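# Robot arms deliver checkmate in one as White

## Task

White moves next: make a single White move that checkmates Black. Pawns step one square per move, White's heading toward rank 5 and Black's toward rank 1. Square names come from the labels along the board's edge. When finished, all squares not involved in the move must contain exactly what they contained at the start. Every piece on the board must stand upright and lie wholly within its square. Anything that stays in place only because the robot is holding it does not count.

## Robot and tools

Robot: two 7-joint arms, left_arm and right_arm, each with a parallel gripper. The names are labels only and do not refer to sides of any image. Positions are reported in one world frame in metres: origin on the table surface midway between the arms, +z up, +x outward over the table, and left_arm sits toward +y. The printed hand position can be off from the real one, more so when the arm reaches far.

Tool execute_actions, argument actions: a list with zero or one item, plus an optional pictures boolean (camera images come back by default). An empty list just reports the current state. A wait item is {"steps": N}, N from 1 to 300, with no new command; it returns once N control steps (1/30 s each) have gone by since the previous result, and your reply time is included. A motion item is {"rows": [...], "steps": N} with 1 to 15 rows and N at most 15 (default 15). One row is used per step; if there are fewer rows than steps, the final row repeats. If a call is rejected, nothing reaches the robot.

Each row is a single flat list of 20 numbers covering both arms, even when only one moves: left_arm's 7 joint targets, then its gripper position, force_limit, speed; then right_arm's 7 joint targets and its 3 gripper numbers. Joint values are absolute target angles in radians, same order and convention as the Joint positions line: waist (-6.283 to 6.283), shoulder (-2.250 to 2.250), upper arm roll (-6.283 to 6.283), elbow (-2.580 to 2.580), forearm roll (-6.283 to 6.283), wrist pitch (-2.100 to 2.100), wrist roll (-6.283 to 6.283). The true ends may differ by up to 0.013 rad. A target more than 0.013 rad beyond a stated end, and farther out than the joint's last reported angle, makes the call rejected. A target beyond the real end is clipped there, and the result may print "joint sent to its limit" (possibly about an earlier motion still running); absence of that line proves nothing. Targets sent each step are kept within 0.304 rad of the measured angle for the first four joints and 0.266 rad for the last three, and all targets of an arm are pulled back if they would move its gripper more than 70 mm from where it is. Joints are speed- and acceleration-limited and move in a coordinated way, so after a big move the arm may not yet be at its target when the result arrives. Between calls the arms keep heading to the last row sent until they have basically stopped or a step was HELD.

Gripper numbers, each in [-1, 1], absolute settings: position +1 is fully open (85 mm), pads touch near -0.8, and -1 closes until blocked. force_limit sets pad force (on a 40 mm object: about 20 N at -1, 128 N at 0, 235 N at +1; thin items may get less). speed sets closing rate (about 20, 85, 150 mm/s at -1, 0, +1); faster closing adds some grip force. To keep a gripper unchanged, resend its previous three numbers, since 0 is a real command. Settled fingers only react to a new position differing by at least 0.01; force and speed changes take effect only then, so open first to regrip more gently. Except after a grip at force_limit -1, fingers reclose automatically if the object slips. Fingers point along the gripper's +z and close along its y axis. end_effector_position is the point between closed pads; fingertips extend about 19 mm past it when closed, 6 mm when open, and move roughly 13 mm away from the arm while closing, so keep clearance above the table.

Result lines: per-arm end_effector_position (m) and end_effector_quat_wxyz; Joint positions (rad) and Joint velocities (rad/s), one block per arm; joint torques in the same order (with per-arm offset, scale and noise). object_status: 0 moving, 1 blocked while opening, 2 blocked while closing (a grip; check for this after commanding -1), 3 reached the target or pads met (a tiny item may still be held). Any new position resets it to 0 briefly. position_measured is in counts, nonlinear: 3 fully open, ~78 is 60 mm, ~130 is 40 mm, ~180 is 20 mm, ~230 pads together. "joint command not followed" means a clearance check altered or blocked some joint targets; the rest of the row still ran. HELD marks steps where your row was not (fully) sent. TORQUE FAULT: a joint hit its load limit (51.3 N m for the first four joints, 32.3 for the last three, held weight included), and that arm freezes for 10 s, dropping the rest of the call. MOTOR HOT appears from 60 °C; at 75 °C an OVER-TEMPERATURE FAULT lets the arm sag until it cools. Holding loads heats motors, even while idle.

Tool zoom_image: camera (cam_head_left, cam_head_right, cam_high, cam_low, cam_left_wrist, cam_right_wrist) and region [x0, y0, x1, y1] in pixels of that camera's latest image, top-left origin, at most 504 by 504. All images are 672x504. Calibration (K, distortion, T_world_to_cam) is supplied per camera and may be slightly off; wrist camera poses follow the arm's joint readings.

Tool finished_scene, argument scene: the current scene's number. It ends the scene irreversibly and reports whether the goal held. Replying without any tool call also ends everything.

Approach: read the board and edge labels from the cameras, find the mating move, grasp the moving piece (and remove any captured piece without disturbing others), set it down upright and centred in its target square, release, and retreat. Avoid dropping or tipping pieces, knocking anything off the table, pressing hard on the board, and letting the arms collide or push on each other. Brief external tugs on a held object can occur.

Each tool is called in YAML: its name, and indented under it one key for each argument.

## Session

execute_actions:
  actions: []

Scene clock: 0.00 s of 4000.00 s.
left_arm: end_effector_position=(+0.6103, -0.2604, +0.3587) position_measured=3 object_status=3 end_effector_quat_wxyz=(+0.478, +0.657, -0.394, +0.430) | right_arm: end_effector_position=(+0.5782, -0.4721, +0.1792) position_measured=3 object_status=3 end_effector_quat_wxyz=(+0.001, +0.323, +0.944, -0.065)
Joint positions: left_arm=[0.35  0.977 0.207 0.966 1.467 0.854 3.118] | right_arm=[-0.138  0.895  0.171  0.883 -0.005  1.399  1.018]
Joint velocities: left_arm=[-0.001 -0.    -0.001 -0.     0.001 -0.     0.001] | right_arm=[ 0.    -0.001  0.    -0.     0.     0.001 -0.   ]
Joint torques (N m, as the joint torque sensors report them, + toward a larger angle): no reading
Motor temperatures (°C, as the motors report them): left_arm=[31 27 32 29 35 44 37] | right_arm=[32 31 27 28 40 34 40]
camera_calibration (this result's frames):
cam_left_wrist: T_world_to_cam=[[-0.926459, -0.204964, 0.315696, 0.394365], [-0.337616, 0.0817226, -0.93773, 0.623433], [0.166401, -0.975352, -0.144912, -0.154168], [0, 0, 0, 1]] pos_world=[0.601498, -0.120486, 0.437771]
cam_right_wrist: T_world_to_cam=[[0.607427, 0.787694, -0.102814, 0.0348836], [0.794356, -0.603217, 0.0716069, -0.703422], [-0.00561464, -0.125167, -0.99212, 0.270246], [0, 0, 0, 1]] pos_world=[0.539096, -0.417968, 0.322072]

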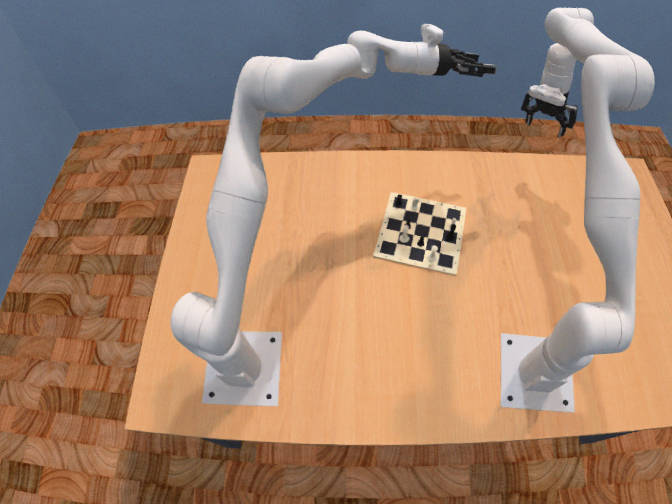

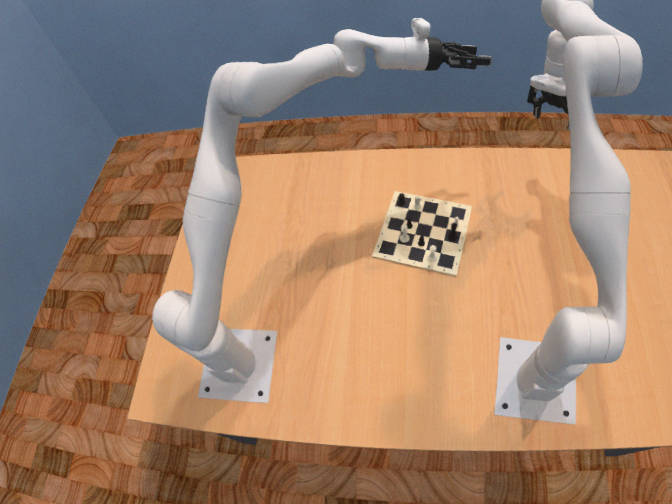

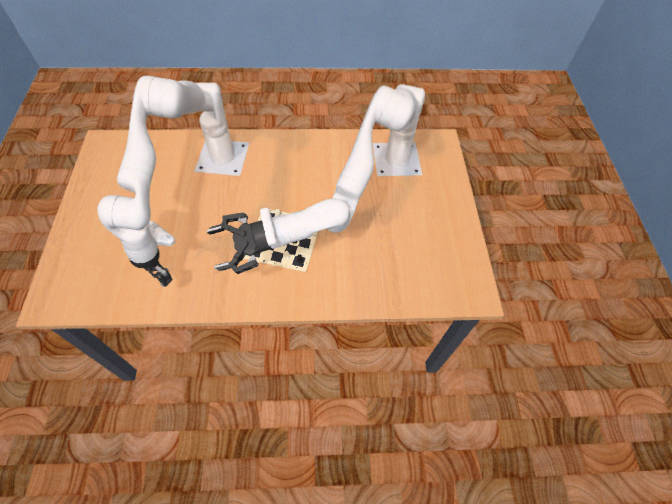

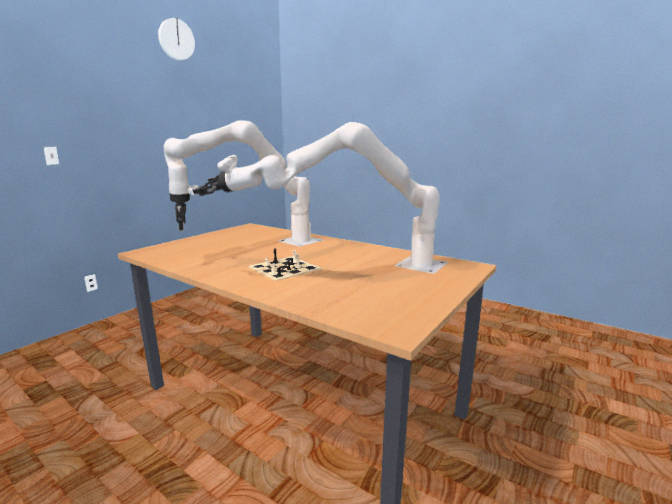

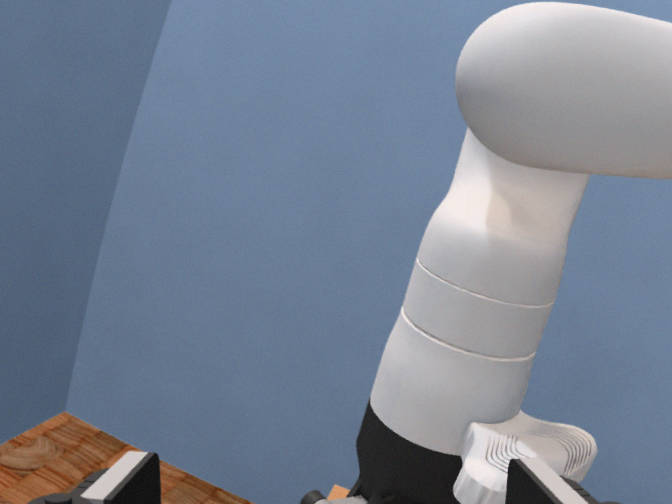

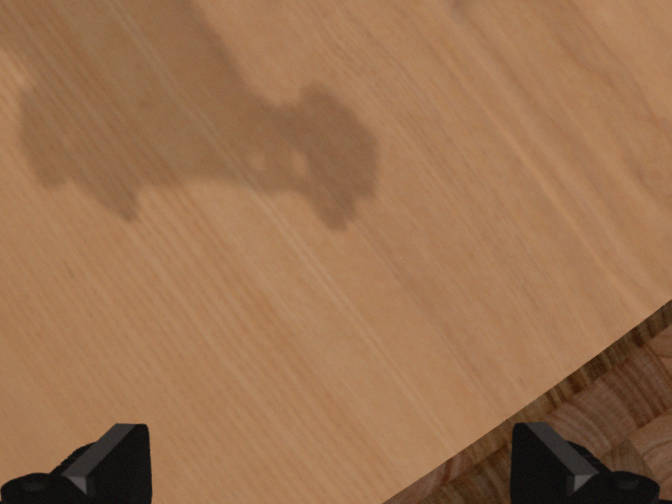

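execute_actions:
  actions:
    - {"rows":[[0.35,0.786,0,1.011,0,1.345,2.12,0,-0.7,0,-0.138,0.895,0.171,0.883,-0.005,1.399,1.018,1,0,0]]}
  pictures: false

execute_actions:
  actions:
    - {"rows":[[0.45,0.786,0,1.011,0,1.345,2.12,0,-0.7,0,-0.138,0.895,0.171,0.883,-0.005,1.399,1.018,1,0,0]]}
  pictures: false

execute_actions:
  actions:
    - {"rows":[[0.6,0.786,0,1.011,0,1.345,2.12,0,-0.7,0,-0.138,0.895,0.171,0.883,-0.005,1.399,1.018,1,0,0]]}
  pictures: false

execute_actions:
  actions:
    - {"rows":[[0.792,0.786,0,1.011,0,1.345,2.12,0,-0.7,0,-0.138,0.895,0.171,0.883,-0.005,1.399,1.018,1,0,0]]}
  pictures: false

execute_actions:
  actions:
    - {"steps":30}

Scene clock: 9.00 s of 4000.00 s.
left_arm: end_effector_position=(+0.5048, -0.1609, +0.3279) position_measured=95 object_status=0 end_effector_quat_wxyz=(-0.285, -0.437, +0.767, -0.373) | right_arm: end_effector_position=(+0.5781, -0.4720, +0.1792) position_measured=3 object_status=3 end_effector_quat_wxyz=(+0.001, +0.323, +0.944, -0.066)
Joint positions: left_arm=[0.35  0.805 0.019 1.006 1.002 1.266 2.652] | right_arm=[-0.138  0.895  0.171  0.883 -0.005  1.399  1.018]
Joint velocities: left_arm=[ 0.003 -0.119 -0.125  0.032 -1.214  0.522 -1.214] | right_arm=[-0.    -0.001 -0.    -0.     0.001 -0.    -0.   ]
Joint torques (N m, as the joint torque sensors report them, + toward a larger angle): left_arm=[ -0.56 -23.78   2.11  -8.88   2.21   0.17  -0.09] | right_arm=[ -0.21 -23.21   1.71  -8.69   0.16   0.35  -0.15]
Motor temperatures (°C, as the motors report them): left_arm=[31 27 32 29 35 44 37] | right_arm=[32 31 27 28 40 34 40]
Steps of this call (steps 1 to 90: nothing new was sent; then 5.50 s passed at rest; steps 91 to 105: all 15 steps of this action). Readings (joint positions | what the end effector reports):
91: left_arm=[0.350 0.976 0.206 0.966 1.466 0.855 3.117] | right_arm=[-0.138 0.895 0.171 0.883 -0.005 1.399 1.018] | left_arm position_measured=3 object_status=0 | right_arm position_measured=3 object_status=3
92: left_arm=[0.351 0.971 0.202 0.968 1.461 0.860 3.112] | right_arm=[-0.138 0.895 0.171 0.883 -0.005 1.399 1.018] | left_arm position_measured=4 object_status=0 | right_arm position_measured=3 object_status=3
94: left_arm=[0.351 0.945 0.177 0.975 1.428 0.893 3.079] | right_arm=[-0.138 0.895 0.171 0.883 -0.005 1.399 1.018] | left_arm position_measured=14 object_status=0 | right_arm position_measured=3 object_status=3
98: left_arm=[0.351 0.864 0.087 0.991 1.286 1.036 2.936] | right_arm=[-0.138 0.895 0.171 0.883 -0.005 1.399 1.018] | left_arm position_measured=43 object_status=0 | right_arm position_measured=3 object_status=3
105: the state above

Scene clock: 9.50 s of 4000.00 s.
left_arm: end_effector_position=(+0.4724, -0.0588, +0.2224) position_measured=128 object_status=3 end_effector_quat_wxyz=(-0.092, -0.128, +0.973, -0.167) | right_arm: end_effector_position=(+0.5781, -0.4720, +0.1792) position_measured=3 object_status=3 end_effector_quat_wxyz=(+0.001, +0.323, +0.944, -0.066)
Joint positions: left_arm=[0.443 0.787 0.001 1.011 0.393 1.342 2.164] | right_arm=[-0.138  0.895  0.171  0.883 -0.005  1.399  1.018]
Joint velocities: left_arm=[ 0.049 -0.005 -0.006  0.001 -1.217  0.019 -0.297] | right_arm=[-0.     0.     0.     0.     0.001  0.001 -0.   ]
Joint torques (N m, as the joint torque sensors report them, + toward a larger angle): left_arm=[ -0.51 -24.16   1.23  -9.17   0.76   0.12  -0.03] | right_arm=[  0.03 -23.24   1.53  -8.6    0.1    0.32  -0.14]
Motor temperatures (°C, as the motors report them): left_arm=[31 27 32 29 35 44 37] | right_arm=[32 31 27 28 40 34 40]
Steps of this call (steps 1 to 15: all 15 steps of this action). Readings (joint positions | what the end effector reports):
1: left_arm=[0.351 0.802 0.016 1.007 0.961 1.282 2.611] | right_arm=[-0.138 0.895 0.171 0.883 -0.005 1.399 1.018] | left_arm position_measured=103 object_status=0 | right_arm position_measured=3 object_status=3
2: left_arm=[0.354 0.799 0.012 1.008 0.921 1.294 2.571] | right_arm=[-0.138 0.895 0.171 0.883 -0.005 1.399 1.018] | left_arm position_measured=111 object_status=0 | right_arm position_measured=3 object_status=3
4: left_arm=[0.375 0.795 0.005 1.009 0.839 1.312 2.490] | right_arm=[-0.138 0.895 0.171 0.883 -0.005 1.399 1.018] | left_arm position_measured=123 object_status=0 | right_arm position_measured=3 object_status=3
8: left_arm=[0.417 0.790 0.005 1.010 0.677 1.332 2.327] | right_arm=[-0.138 0.895 0.171 0.883 -0.005 1.399 1.018] | left_arm position_measured=128 object_status=0 | right_arm position_measured=3 object_status=3
15: the state above

Scene clock: 10.00 s of 4000.00 s.
left_arm: end_effector_position=(+0.4667, -0.0301, +0.2003) position_measured=128 object_status=3 end_effector_quat_wxyz=(-0.000, +0.013, +1.000, +0.000) | right_arm: end_effector_position=(+0.5781, -0.4720, +0.1792) position_measured=3 object_status=3 end_effector_quat_wxyz=(+0.001, +0.323, +0.944, -0.066)
Joint positions: left_arm=[ 0.597  0.786 -0.     1.011 -0.     1.345  2.12 ] | right_arm=[-0.138  0.895  0.171  0.883 -0.005  1.399  1.018]
Joint velocities: left_arm=[ 0.026 -0.001 -0.001  0.     0.001 -0.001  0.   ] | right_arm=[ 0.001  0.    -0.    -0.     0.     0.    -0.   ]
Joint torques (N m, as the joint torque sensors report them, + toward a larger angle): left_arm=[  0.22 -24.1    0.69  -8.89  -0.17   0.48   0.08] | right_arm=[ -0.09 -23.34   1.66  -8.53   0.12   0.29  -0.2 ]
Motor temperatures (°C, as the motors report them): left_arm=[31 27 32 29 35 44 37] | right_arm=[32 31 27 28 40 34 40]
Steps of this call (steps 1 to 15: all 15 steps of this action). Readings (joint positions | what the end effector reports):
1: left_arm=[0.444 0.787 0.001 1.011 0.352 1.343 2.155] | right_arm=[-0.138 0.895 0.171 0.883 -0.005 1.399 1.018] | left_arm position_measured=128 object_status=3 | right_arm position_measured=3 object_status=3
2: left_arm=[0.450 0.787 -0.001 1.011 0.311 1.343 2.148] | right_arm=[-0.138 0.895 0.171 0.883 -0.005 1.399 1.018] | left_arm position_measured=128 object_status=3 | right_arm position_measured=3 object_status=3
4: left_arm=[0.476 0.787 -0.003 1.011 0.230 1.344 2.138] | right_arm=[-0.138 0.895 0.171 0.883 -0.005 1.399 1.018] | left_arm position_measured=128 object_status=3 | right_arm position_measured=3 object_status=3
8: left_arm=[0.563 0.787 0.000 1.011 0.069 1.345 2.125] | right_arm=[-0.138 0.895 0.171 0.883 -0.005 1.399 1.018] | left_arm position_measured=128 object_status=3 | right_arm position_measured=3 object_status=3
15: the state above

Scene clock: 10.50 s of 4000.00 s.
left_arm: end_effector_position=(+0.3909, -0.1180, +0.2004) position_measured=128 object_status=3 end_effector_quat_wxyz=(-0.000, +0.109, +0.994, -0.000) | right_arm: end_effector_position=(+0.5781, -0.4720, +0.1792) position_measured=3 object_status=3 end_effector_quat_wxyz=(+0.001, +0.323, +0.944, -0.066)
Joint positions: left_arm=[0.789 0.786 0.001 1.011 0.    1.345 2.12 ] | right_arm=[-0.138  0.895  0.171  0.883 -0.005  1.399  1.018]
Joint velocities: left_arm=[ 0.024  0.001 -0.024  0.    -0.008  0.001  0.001] | right_arm=[ 0.001  0.     0.    -0.     0.002  0.     0.001]
Joint torques (N m, as the joint torque sensors report them, + toward a larger angle): left_arm=[  0.33 -24.51   0.54  -8.82  -0.12   0.37   0.01] | right_arm=[ -0.09 -23.16   1.57  -8.67   0.16   0.21  -0.18]
Motor temperatures (°C, as the motors report them): left_arm=[31 27 32 29 35 44 37] | right_arm=[32 31 27 28 40 34 40]
Steps of this call (steps 1 to 15: all 15 steps of this action). Readings (joint positions | what the end effector reports):
1: left_arm=[0.599 0.786 -0.000 1.011 -0.000 1.345 2.120] | right_arm=[-0.138 0.895 0.171 0.883 -0.005 1.399 1.018] | left_arm position_measured=128 object_status=3 | right_arm position_measured=3 object_status=3
2: left_arm=[0.605 0.786 -0.002 1.011 -0.001 1.345 2.120] | right_arm=[-0.138 0.895 0.171 0.883 -0.005 1.399 1.018] | left_arm position_measured=128 object_status=3 | right_arm position_measured=3 object_status=3
4: left_arm=[0.633 0.786 -0.003 1.011 -0.002 1.345 2.120] | right_arm=[-0.138 0.895 0.171 0.883 -0.005 1.399 1.018] | left_arm position_measured=128 object_status=3 | right_arm position_measured=3 object_status=3
8: left_arm=[0.732 0.786 -0.000 1.011 0.000 1.345 2.120] | right_arm=[-0.138 0.895 0.171 0.883 -0.005 1.399 1.018] | left_arm position_measured=128 object_status=3 | right_arm position_measured=3 object_status=3
15: the state above

Scene clock: 11.50 s of 4000.00 s.
left_arm: end_effector_position=(+0.3897, -0.1191, +0.2004) position_measured=128 object_status=3 end_effector_quat_wxyz=(-0.000, +0.110, +0.994, +0.000) | right_arm: end_effector_position=(+0.5781, -0.4720, +0.1792) position_measured=3 object_status=3 end_effector_quat_wxyz=(+0.001, +0.323, +0.944, -0.066)
Joint positions: left_arm=[0.792 0.786 0.    1.011 0.    1.345 2.12 ] | right_arm=[-0.138  0.895  0.171  0.883 -0.005  1.399  1.018]
Joint velocities: left_arm=[-0.    -0.     0.     0.     0.002 -0.001 -0.   ] | right_arm=[ 0.    -0.001  0.     0.     0.    -0.001 -0.   ]
Joint torques (N m, as the joint torque sensors report them, + toward a larger angle): left_arm=[  0.11 -24.33   0.75  -9.15  -0.14   0.42   0.11] | right_arm=[ -0.03 -23.1    1.69  -8.57   0.25   0.27  -0.17]
Motor temperatures (°C, as the motors report them): left_arm=[31 27 32 29 35 44 37] | right_arm=[32 31 27 28 40 34 40]
Steps of this call (steps 1 to 15: the robot went on to your last target; steps 16 to 30: nothing new was sent). Readings (joint positions | what the end effector reports):
1: left_arm=[0.790 0.786 0.000 1.011 -0.000 1.345 2.120] | right_arm=[-0.138 0.895 0.171 0.883 -0.005 1.399 1.018] | left_arm position_measured=128 object_status=3 | right_arm position_measured=3 object_status=3
2: left_arm=[0.790 0.786 0.000 1.011 -0.000 1.345 2.120] | right_arm=[-0.138 0.895 0.171 0.883 -0.005 1.399 1.018] | left_arm position_measured=128 object_status=3 | right_arm position_measured=3 object_status=3
4: left_arm=[0.791 0.786 0.000 1.011 0.000 1.345 2.120] | right_arm=[-0.138 0.895 0.171 0.883 -0.005 1.399 1.018] | left_arm position_measured=128 object_status=3 | right_arm position_measured=3 object_status=3
8: left_arm=[0.792 0.786 0.000 1.011 0.000 1.345 2.120] | right_arm=[-0.138 0.895 0.171 0.883 -0.005 1.399 1.018] | left_arm position_measured=128 object_status=3 | right_arm position_measured=3 object_status=3
30: the state above
All arms were judged still, so your last target was given up. Only a new action makes them travel on or press farther. Fingers that are still opening or closing keep moving.
camera_calibration (this result's frames):
cam_left_wrist: T_world_to_cam=[[0.197457, 0.9798, 0.0316582, 0.028966], [0.980212, -0.196874, -0.0206317, -0.341576], [-0.0139823, 0.0351056, -0.999286, 0.359266], [0, 0, 0, 1]] pos_world=[0.334121, -0.108241, 0.351045]
cam_right_wrist: T_world_to_cam=[[0.606841, 0.788097, -0.103185, 0.0354319], [0.794801, -0.60267, 0.0712755, -0.70322], [-0.00601464, -0.125265, -0.992105, 0.270437], [0, 0, 0, 1]] pos_world=[0.539045, -0.417857, 0.32208]

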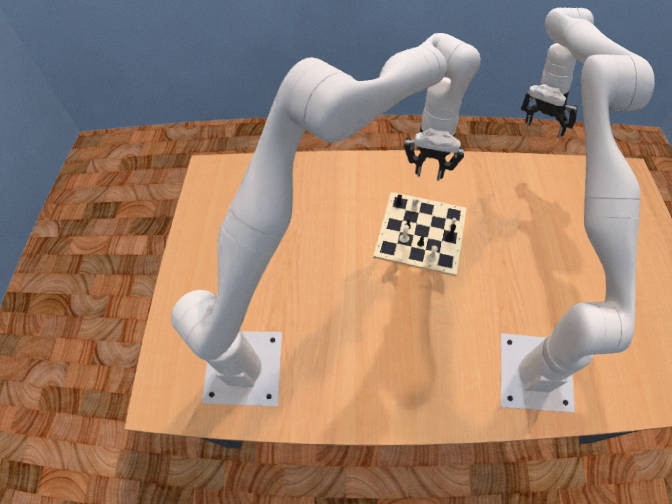

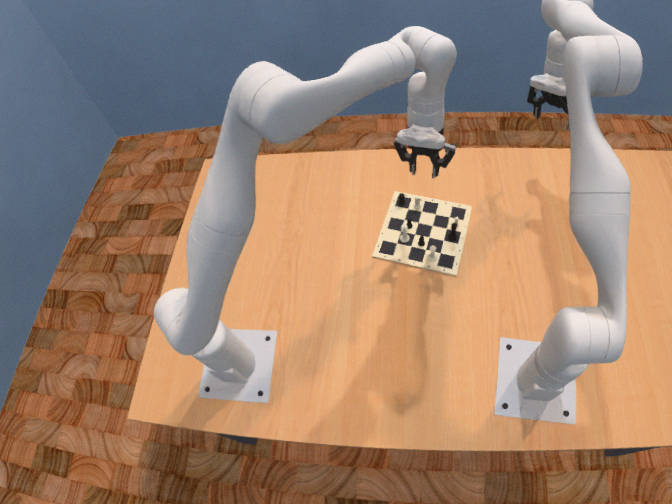

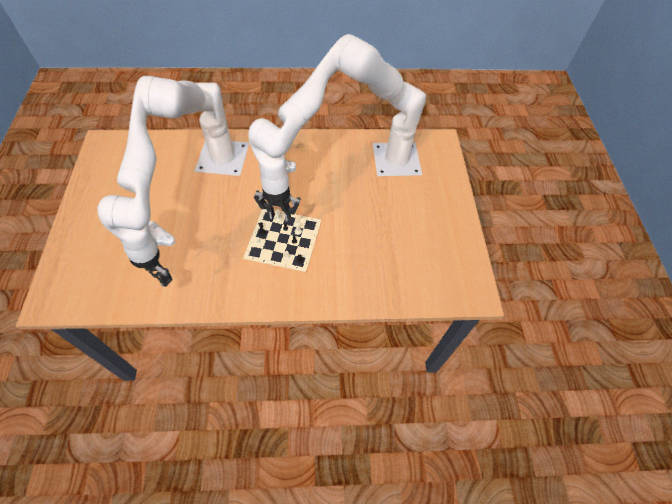

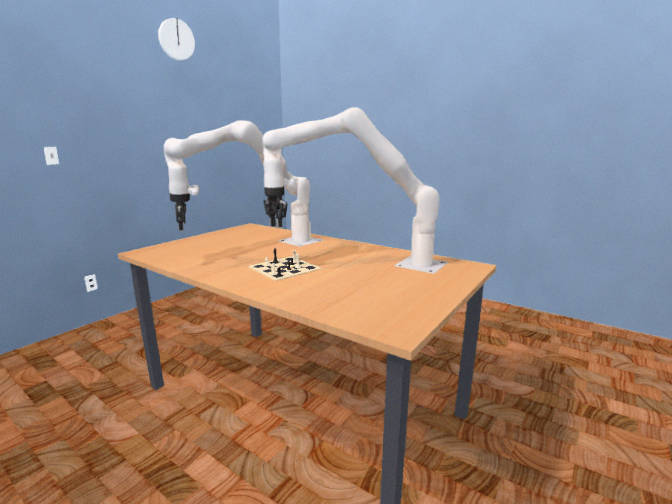

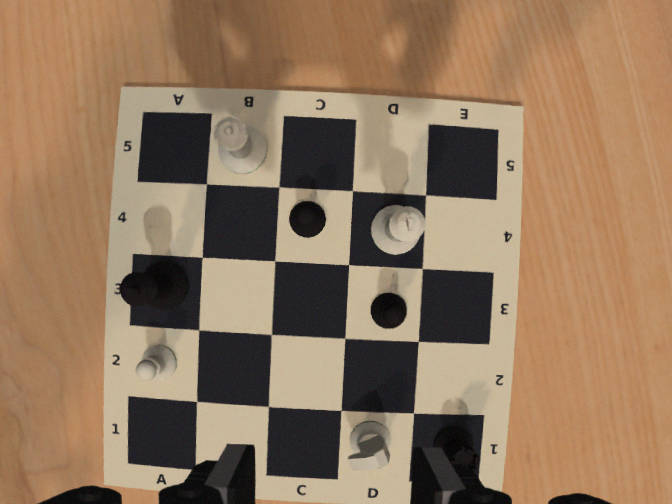

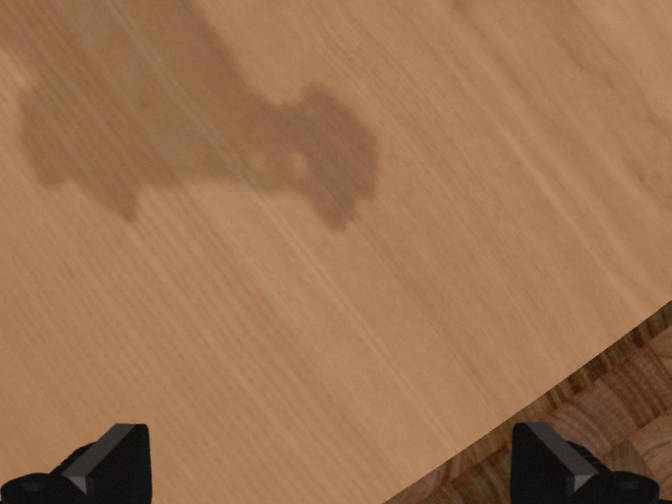

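execute_actions:
  actions:
    - {"rows":[[0.9774,0.7337,0,1.4297,0,0.978,2.256,0,-0.7,0,-0.138,0.895,0.171,0.883,-0.005,1.399,1.018,1,0,0]]}
  pictures: false

execute_actions:
  actions:
    - {"steps":25}

zoom_image:
  camera: "cam_low"
  region: [240,215,330,290]

Scene clock: 22.13 s of 4000.00 s.
left_arm: end_effector_position=(+0.2774, -0.1400, +0.1179) position_measured=128 object_status=3 end_effector_quat_wxyz=(-0.000, +0.132, +0.991, -0.000) | right_arm: end_effector_position=(+0.5781, -0.4720, +0.1792) position_measured=3 object_status=3 end_effector_quat_wxyz=(+0.001, +0.323, +0.944, -0.066)
Joint positions: left_arm=[0.962 0.739 0.001 1.39  0.    1.012 2.245] | right_arm=[-0.138  0.895  0.171  0.883 -0.005  1.399  1.018]
Joint velocities: left_arm=[ 0.219 -0.048  0.007  0.614  0.001 -0.539  0.173] | right_arm=[ 0.    -0.001  0.001 -0.    -0.     0.     0.001]
Joint torques (N m, as the joint torque sensors report them, + toward a larger angle): left_arm=[ -2.45 -24.25  -0.76  -9.48  -0.65   0.07   0.16] | right_arm=[ -0.15 -23.18   1.6   -8.58   0.19   0.25  -0.15]
Motor temperatures (°C, as the motors report them): left_arm=[31 28 32 29 35 44 37] | right_arm=[32 31 27 28 40 34 40]
Steps of this call (steps 1 to 90: nothing new was sent; then 7.13 s passed at rest; steps 91 to 105: all 15 steps of this action). Readings (joint positions | what the end effector reports):
91: left_arm=[0.793 0.786 -0.000 1.012 -0.000 1.344 2.120] | right_arm=[-0.138 0.895 0.171 0.883 -0.005 1.399 1.018] | left_arm position_measured=128 object_status=3 | right_arm position_measured=3 object_status=3
92: left_arm=[0.796 0.784 -0.001 1.017 -0.001 1.340 2.122] | right_arm=[-0.138 0.895 0.171 0.883 -0.005 1.399 1.018] | left_arm position_measured=128 object_status=3 | right_arm position_measured=3 object_status=3
94: left_arm=[0.813 0.779 -0.002 1.042 -0.001 1.318 2.133] | right_arm=[-0.138 0.895 0.171 0.883 -0.005 1.399 1.018] | left_arm position_measured=128 object_status=3 | right_arm position_measured=3 object_status=3
98: left_arm=[0.875 0.760 -0.000 1.158 0.000 1.216 2.179] | right_arm=[-0.138 0.895 0.171 0.883 -0.005 1.399 1.018] | left_arm position_measured=128 object_status=3 | right_arm position_measured=3 object_status=3
105: the state above

Scene clock: 22.97 s of 4000.00 s.
left_arm: end_effector_position=(+0.2664, -0.1382, +0.1104) position_measured=128 object_status=3 end_effector_quat_wxyz=(+0.000, +0.135, +0.991, -0.000) | right_arm: end_effector_position=(+0.5781, -0.4720, +0.1792) position_measured=3 object_status=3 end_effector_quat_wxyz=(+0.001, +0.323, +0.944, -0.066)
Joint positions: left_arm=[0.977 0.734 0.    1.43  0.    0.978 2.256] | right_arm=[-0.138  0.895  0.171  0.883 -0.005  1.399  1.018]
Joint velocities: left_arm=[-0.    -0.     0.     0.    -0.003  0.    -0.   ] | right_arm=[-0.001  0.001  0.     0.    -0.    -0.     0.   ]
Joint torques (N m, as the joint torque sensors report them, + toward a larger angle): left_arm=[  0.08 -22.1    0.96  -7.87  -0.07   0.23  -0.02] | right_arm=[ -0.12 -23.3    1.73  -8.56   0.12   0.28  -0.16]
Motor temperatures (°C, as the motors report them): left_arm=[31 28 32 29 35 44 37] | right_arm=[32 32 27 28 40 34 40]
Steps of this call (steps 1 to 25: the robot went on to your last target). Readings (joint positions | what the end effector reports):
1: left_arm=[0.968 0.738 0.001 1.408 0.001 0.997 2.250] | right_arm=[-0.138 0.895 0.171 0.883 -0.005 1.399 1.018] | left_arm position_measured=128 object_status=3 | right_arm position_measured=3 object_status=3
2: left_arm=[0.972 0.737 0.001 1.420 0.001 0.986 2.254] | right_arm=[-0.138 0.895 0.171 0.883 -0.005 1.399 1.018] | left_arm position_measured=128 object_status=3 | right_arm position_measured=3 object_status=3
4: left_arm=[0.975 0.736 0.001 1.428 0.000 0.979 2.256] | right_arm=[-0.138 0.895 0.171 0.883 -0.005 1.399 1.018] | left_arm position_measured=128 object_status=3 | right_arm position_measured=3 object_status=3
8: left_arm=[0.976 0.735 0.000 1.429 -0.000 0.978 2.256] | right_arm=[-0.138 0.895 0.171 0.883 -0.005 1.399 1.018] | left_arm position_measured=128 object_status=3 | right_arm position_measured=3 object_status=3
25: the state above
camera_calibration (this result's frames):
cam_left_wrist: T_world_to_cam=[[0.245583, 0.96887, 0.0313141, 0.0606257], [0.969303, -0.245042, -0.0201448, -0.230109], [-0.0118444, 0.0353001, -0.999307, 0.267819], [0, 0, 0, 1]] pos_world=[0.211329, -0.124579, 0.261099]
cam_right_wrist: T_world_to_cam=[[0.606841, 0.788097, -0.103185, 0.035432], [0.794801, -0.60267, 0.0712755, -0.70322], [-0.00601466, -0.125265, -0.992105, 0.270437], [0, 0, 0, 1]] pos_world=[0.539044, -0.417857, 0.32208]

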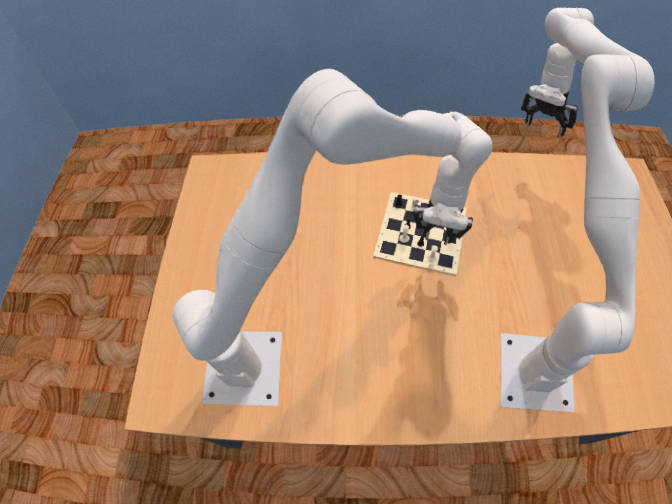

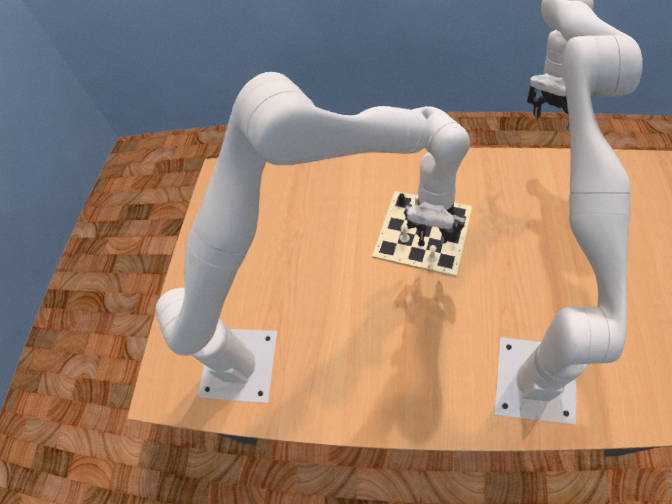

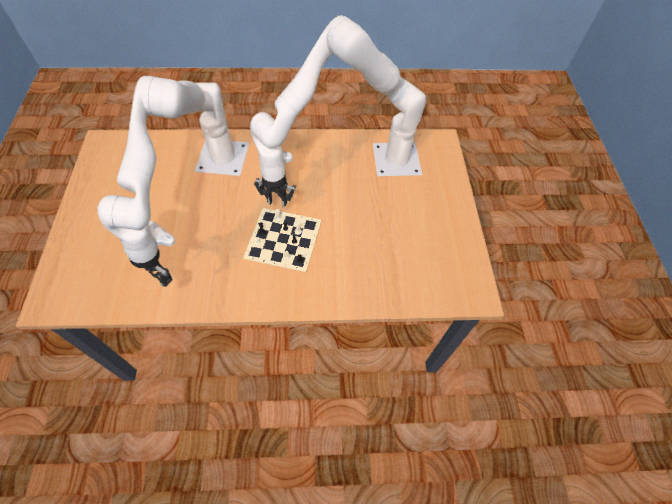

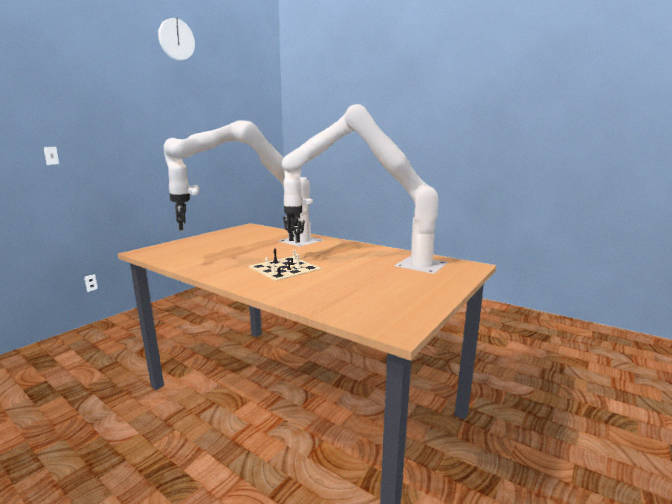

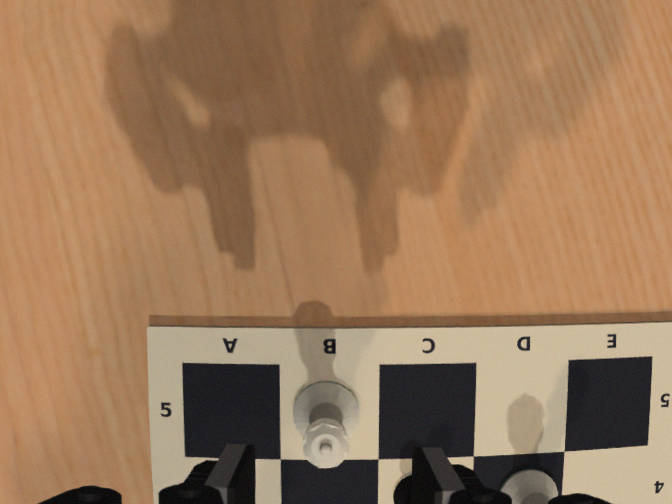

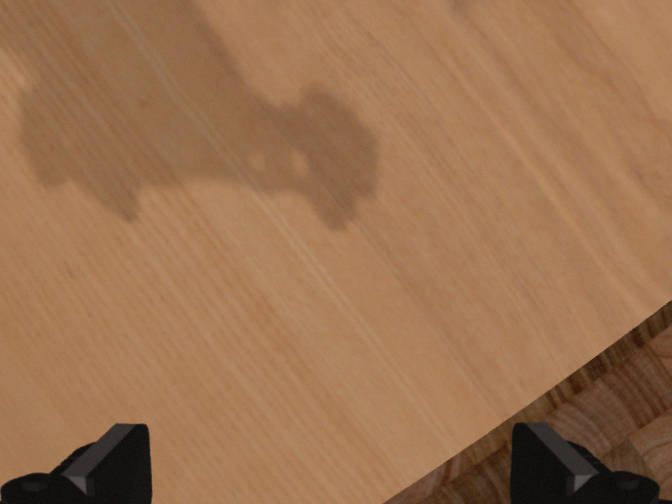

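Region (240, 215, 330, 290) of cam_low's 672x504 image, scaled by 5.600, with more detail than that image has.

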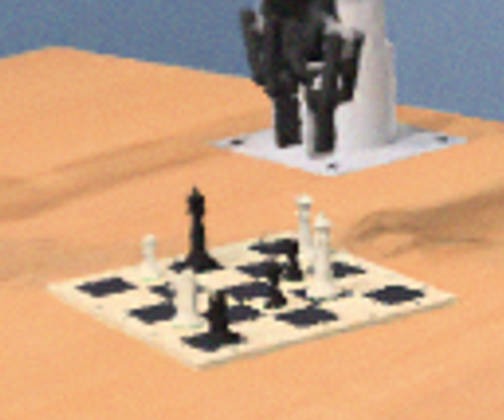

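execute_actions:
  actions:
    - {"rows":[[0.984,0.8099,0,1.4764,0,0.8553,2.263,0,-0.7,0,-0.138,0.895,0.171,0.883,-0.005,1.399,1.018,1,0,0]]}

zoom_image:
  camera: "cam_low"
  region: [240,215,330,290]

Scene clock: 28.37 s of 4000.00 s.
left_arm: end_effector_position=(+0.2631, -0.1398, +0.0577) position_measured=128 object_status=3 end_effector_quat_wxyz=(+0.000, +0.134, +0.991, -0.000) | right_arm: end_effector_position=(+0.5781, -0.4720, +0.1792) position_measured=3 object_status=3 end_effector_quat_wxyz=(+0.001, +0.323, +0.944, -0.066)
Joint positions: left_arm=[0.984 0.809 0.    1.476 0.    0.855 2.263] | right_arm=[-0.138  0.895  0.171  0.883 -0.005  1.399  1.018]
Joint velocities: left_arm=[-0.     0.004 -0.    -0.     0.001 -0.002 -0.   ] | right_arm=[-0.    -0.001  0.     0.    -0.002  0.    -0.001]
Joint torques (N m, as the joint torque sensors report them, + toward a larger angle): left_arm=[ -0.03 -22.87   0.98  -6.73  -0.28   0.4    0.02] | right_arm=[ -0.04 -23.17   1.58  -8.55   0.14   0.24  -0.14]
Motor temperatures (°C, as the motors report them): left_arm=[31 28 32 29 35 44 37] | right_arm=[32 32 27 28 40 34 40]
Steps of this call (steps 1 to 15: the robot went on to your last target; steps 16 to 90: nothing new was sent; then 1.90 s passed at rest; steps 91 to 105: all 15 steps of this action). Readings (joint positions | what the end effector reports):
91: left_arm=[0.977 0.735 -0.000 1.430 -0.000 0.977 2.256] | right_arm=[-0.138 0.895 0.171 0.883 -0.005 1.399 1.018] | left_arm position_measured=128 object_status=3 | right_arm position_measured=3 object_status=3
92: left_arm=[0.978 0.740 -0.000 1.432 -0.000 0.970 2.256] | right_arm=[-0.138 0.895 0.171 0.883 -0.005 1.399 1.018] | left_arm position_measured=128 object_status=3 | right_arm position_measured=3 object_status=3
94: left_arm=[0.980 0.767 -0.000 1.447 -0.000 0.929 2.259] | right_arm=[-0.138 0.895 0.171 0.883 -0.005 1.399 1.018] | left_arm position_measured=128 object_status=3 | right_arm position_measured=3 object_status=3
98: left_arm=[0.984 0.807 0.000 1.476 0.000 0.858 2.263] | right_arm=[-0.138 0.895 0.171 0.883 -0.005 1.399 1.018] | left_arm position_measured=128 object_status=3 | right_arm position_measured=3 object_status=3
105: the state above
camera_calibration (this result's frames):
cam_left_wrist: T_world_to_cam=[[0.245138, 0.968988, 0.0311304, 0.0646927], [0.969418, -0.244606, -0.0199375, -0.228349], [-0.0117045, 0.0350658, -0.999316, 0.215073], [0, 0, 0, 1]] pos_world=[0.208024, -0.126084, 0.208359]
cam_right_wrist: T_world_to_cam=[[0.606841, 0.788097, -0.103185, 0.0354319], [0.794801, -0.60267, 0.0712757, -0.70322], [-0.00601438, -0.125265, -0.992105, 0.270437], [0, 0, 0, 1]] pos_world=[0.539045, -0.417857, 0.32208]

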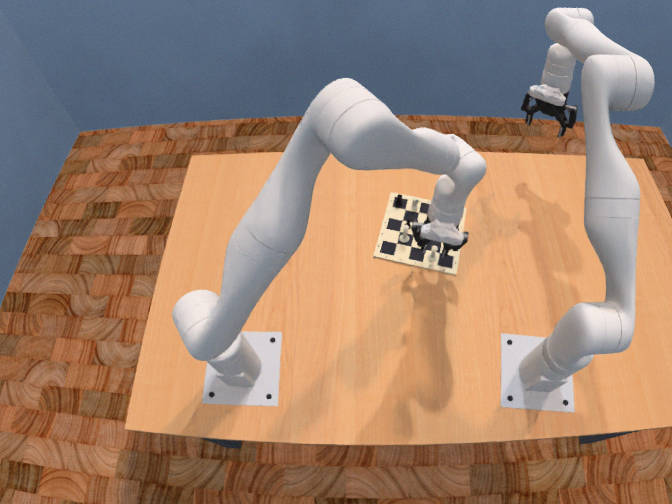

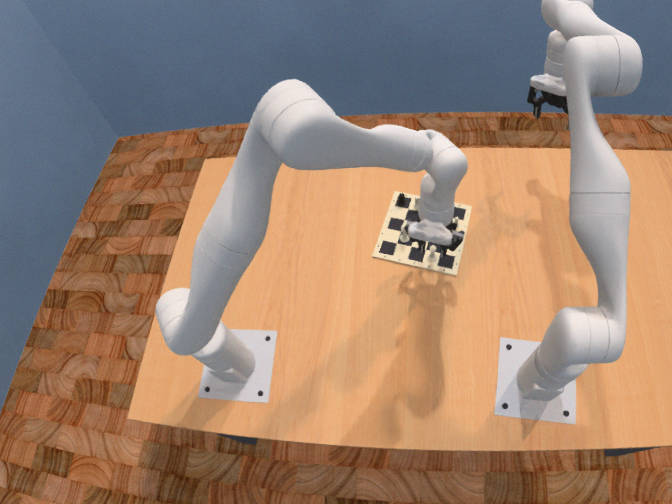

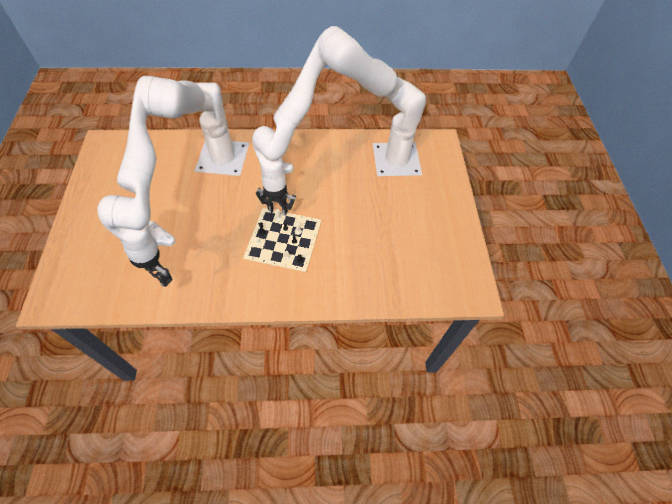

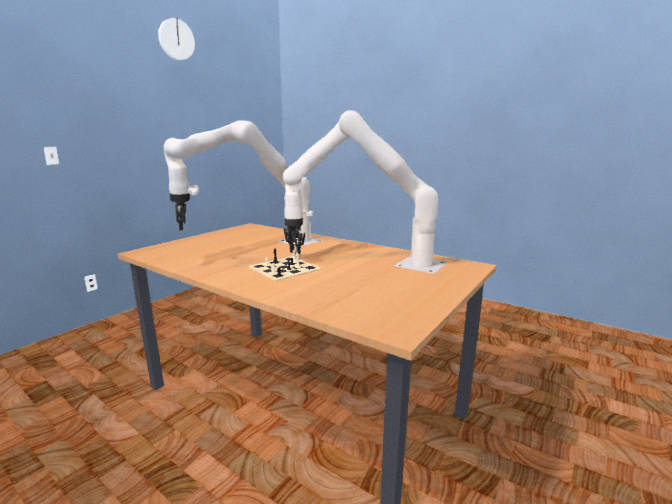

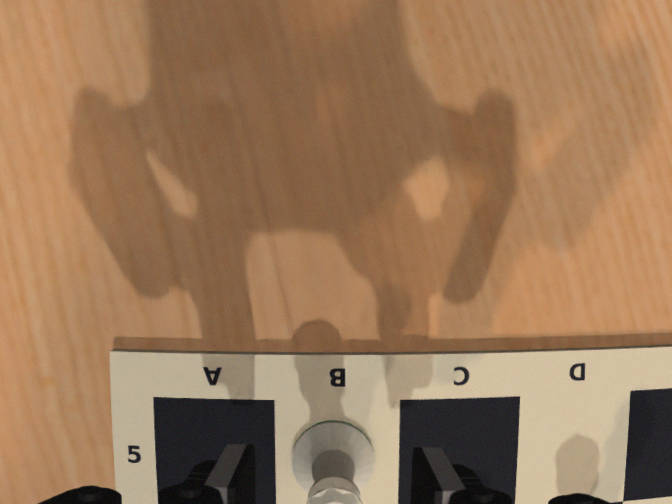

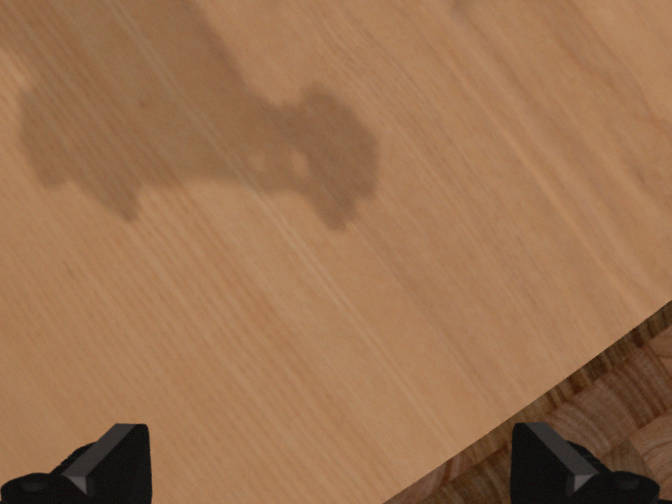

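Region (240, 215, 330, 290) of cam_low's 672x504 image, scaled by 5.600, with more detail than that image has.

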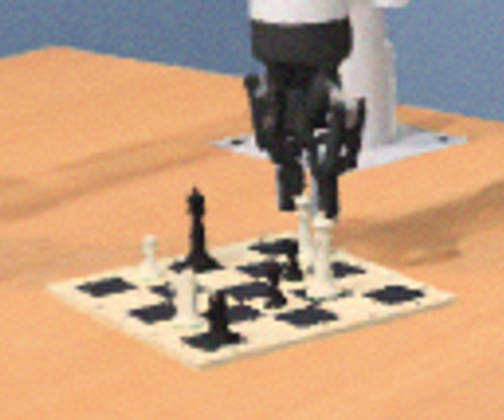

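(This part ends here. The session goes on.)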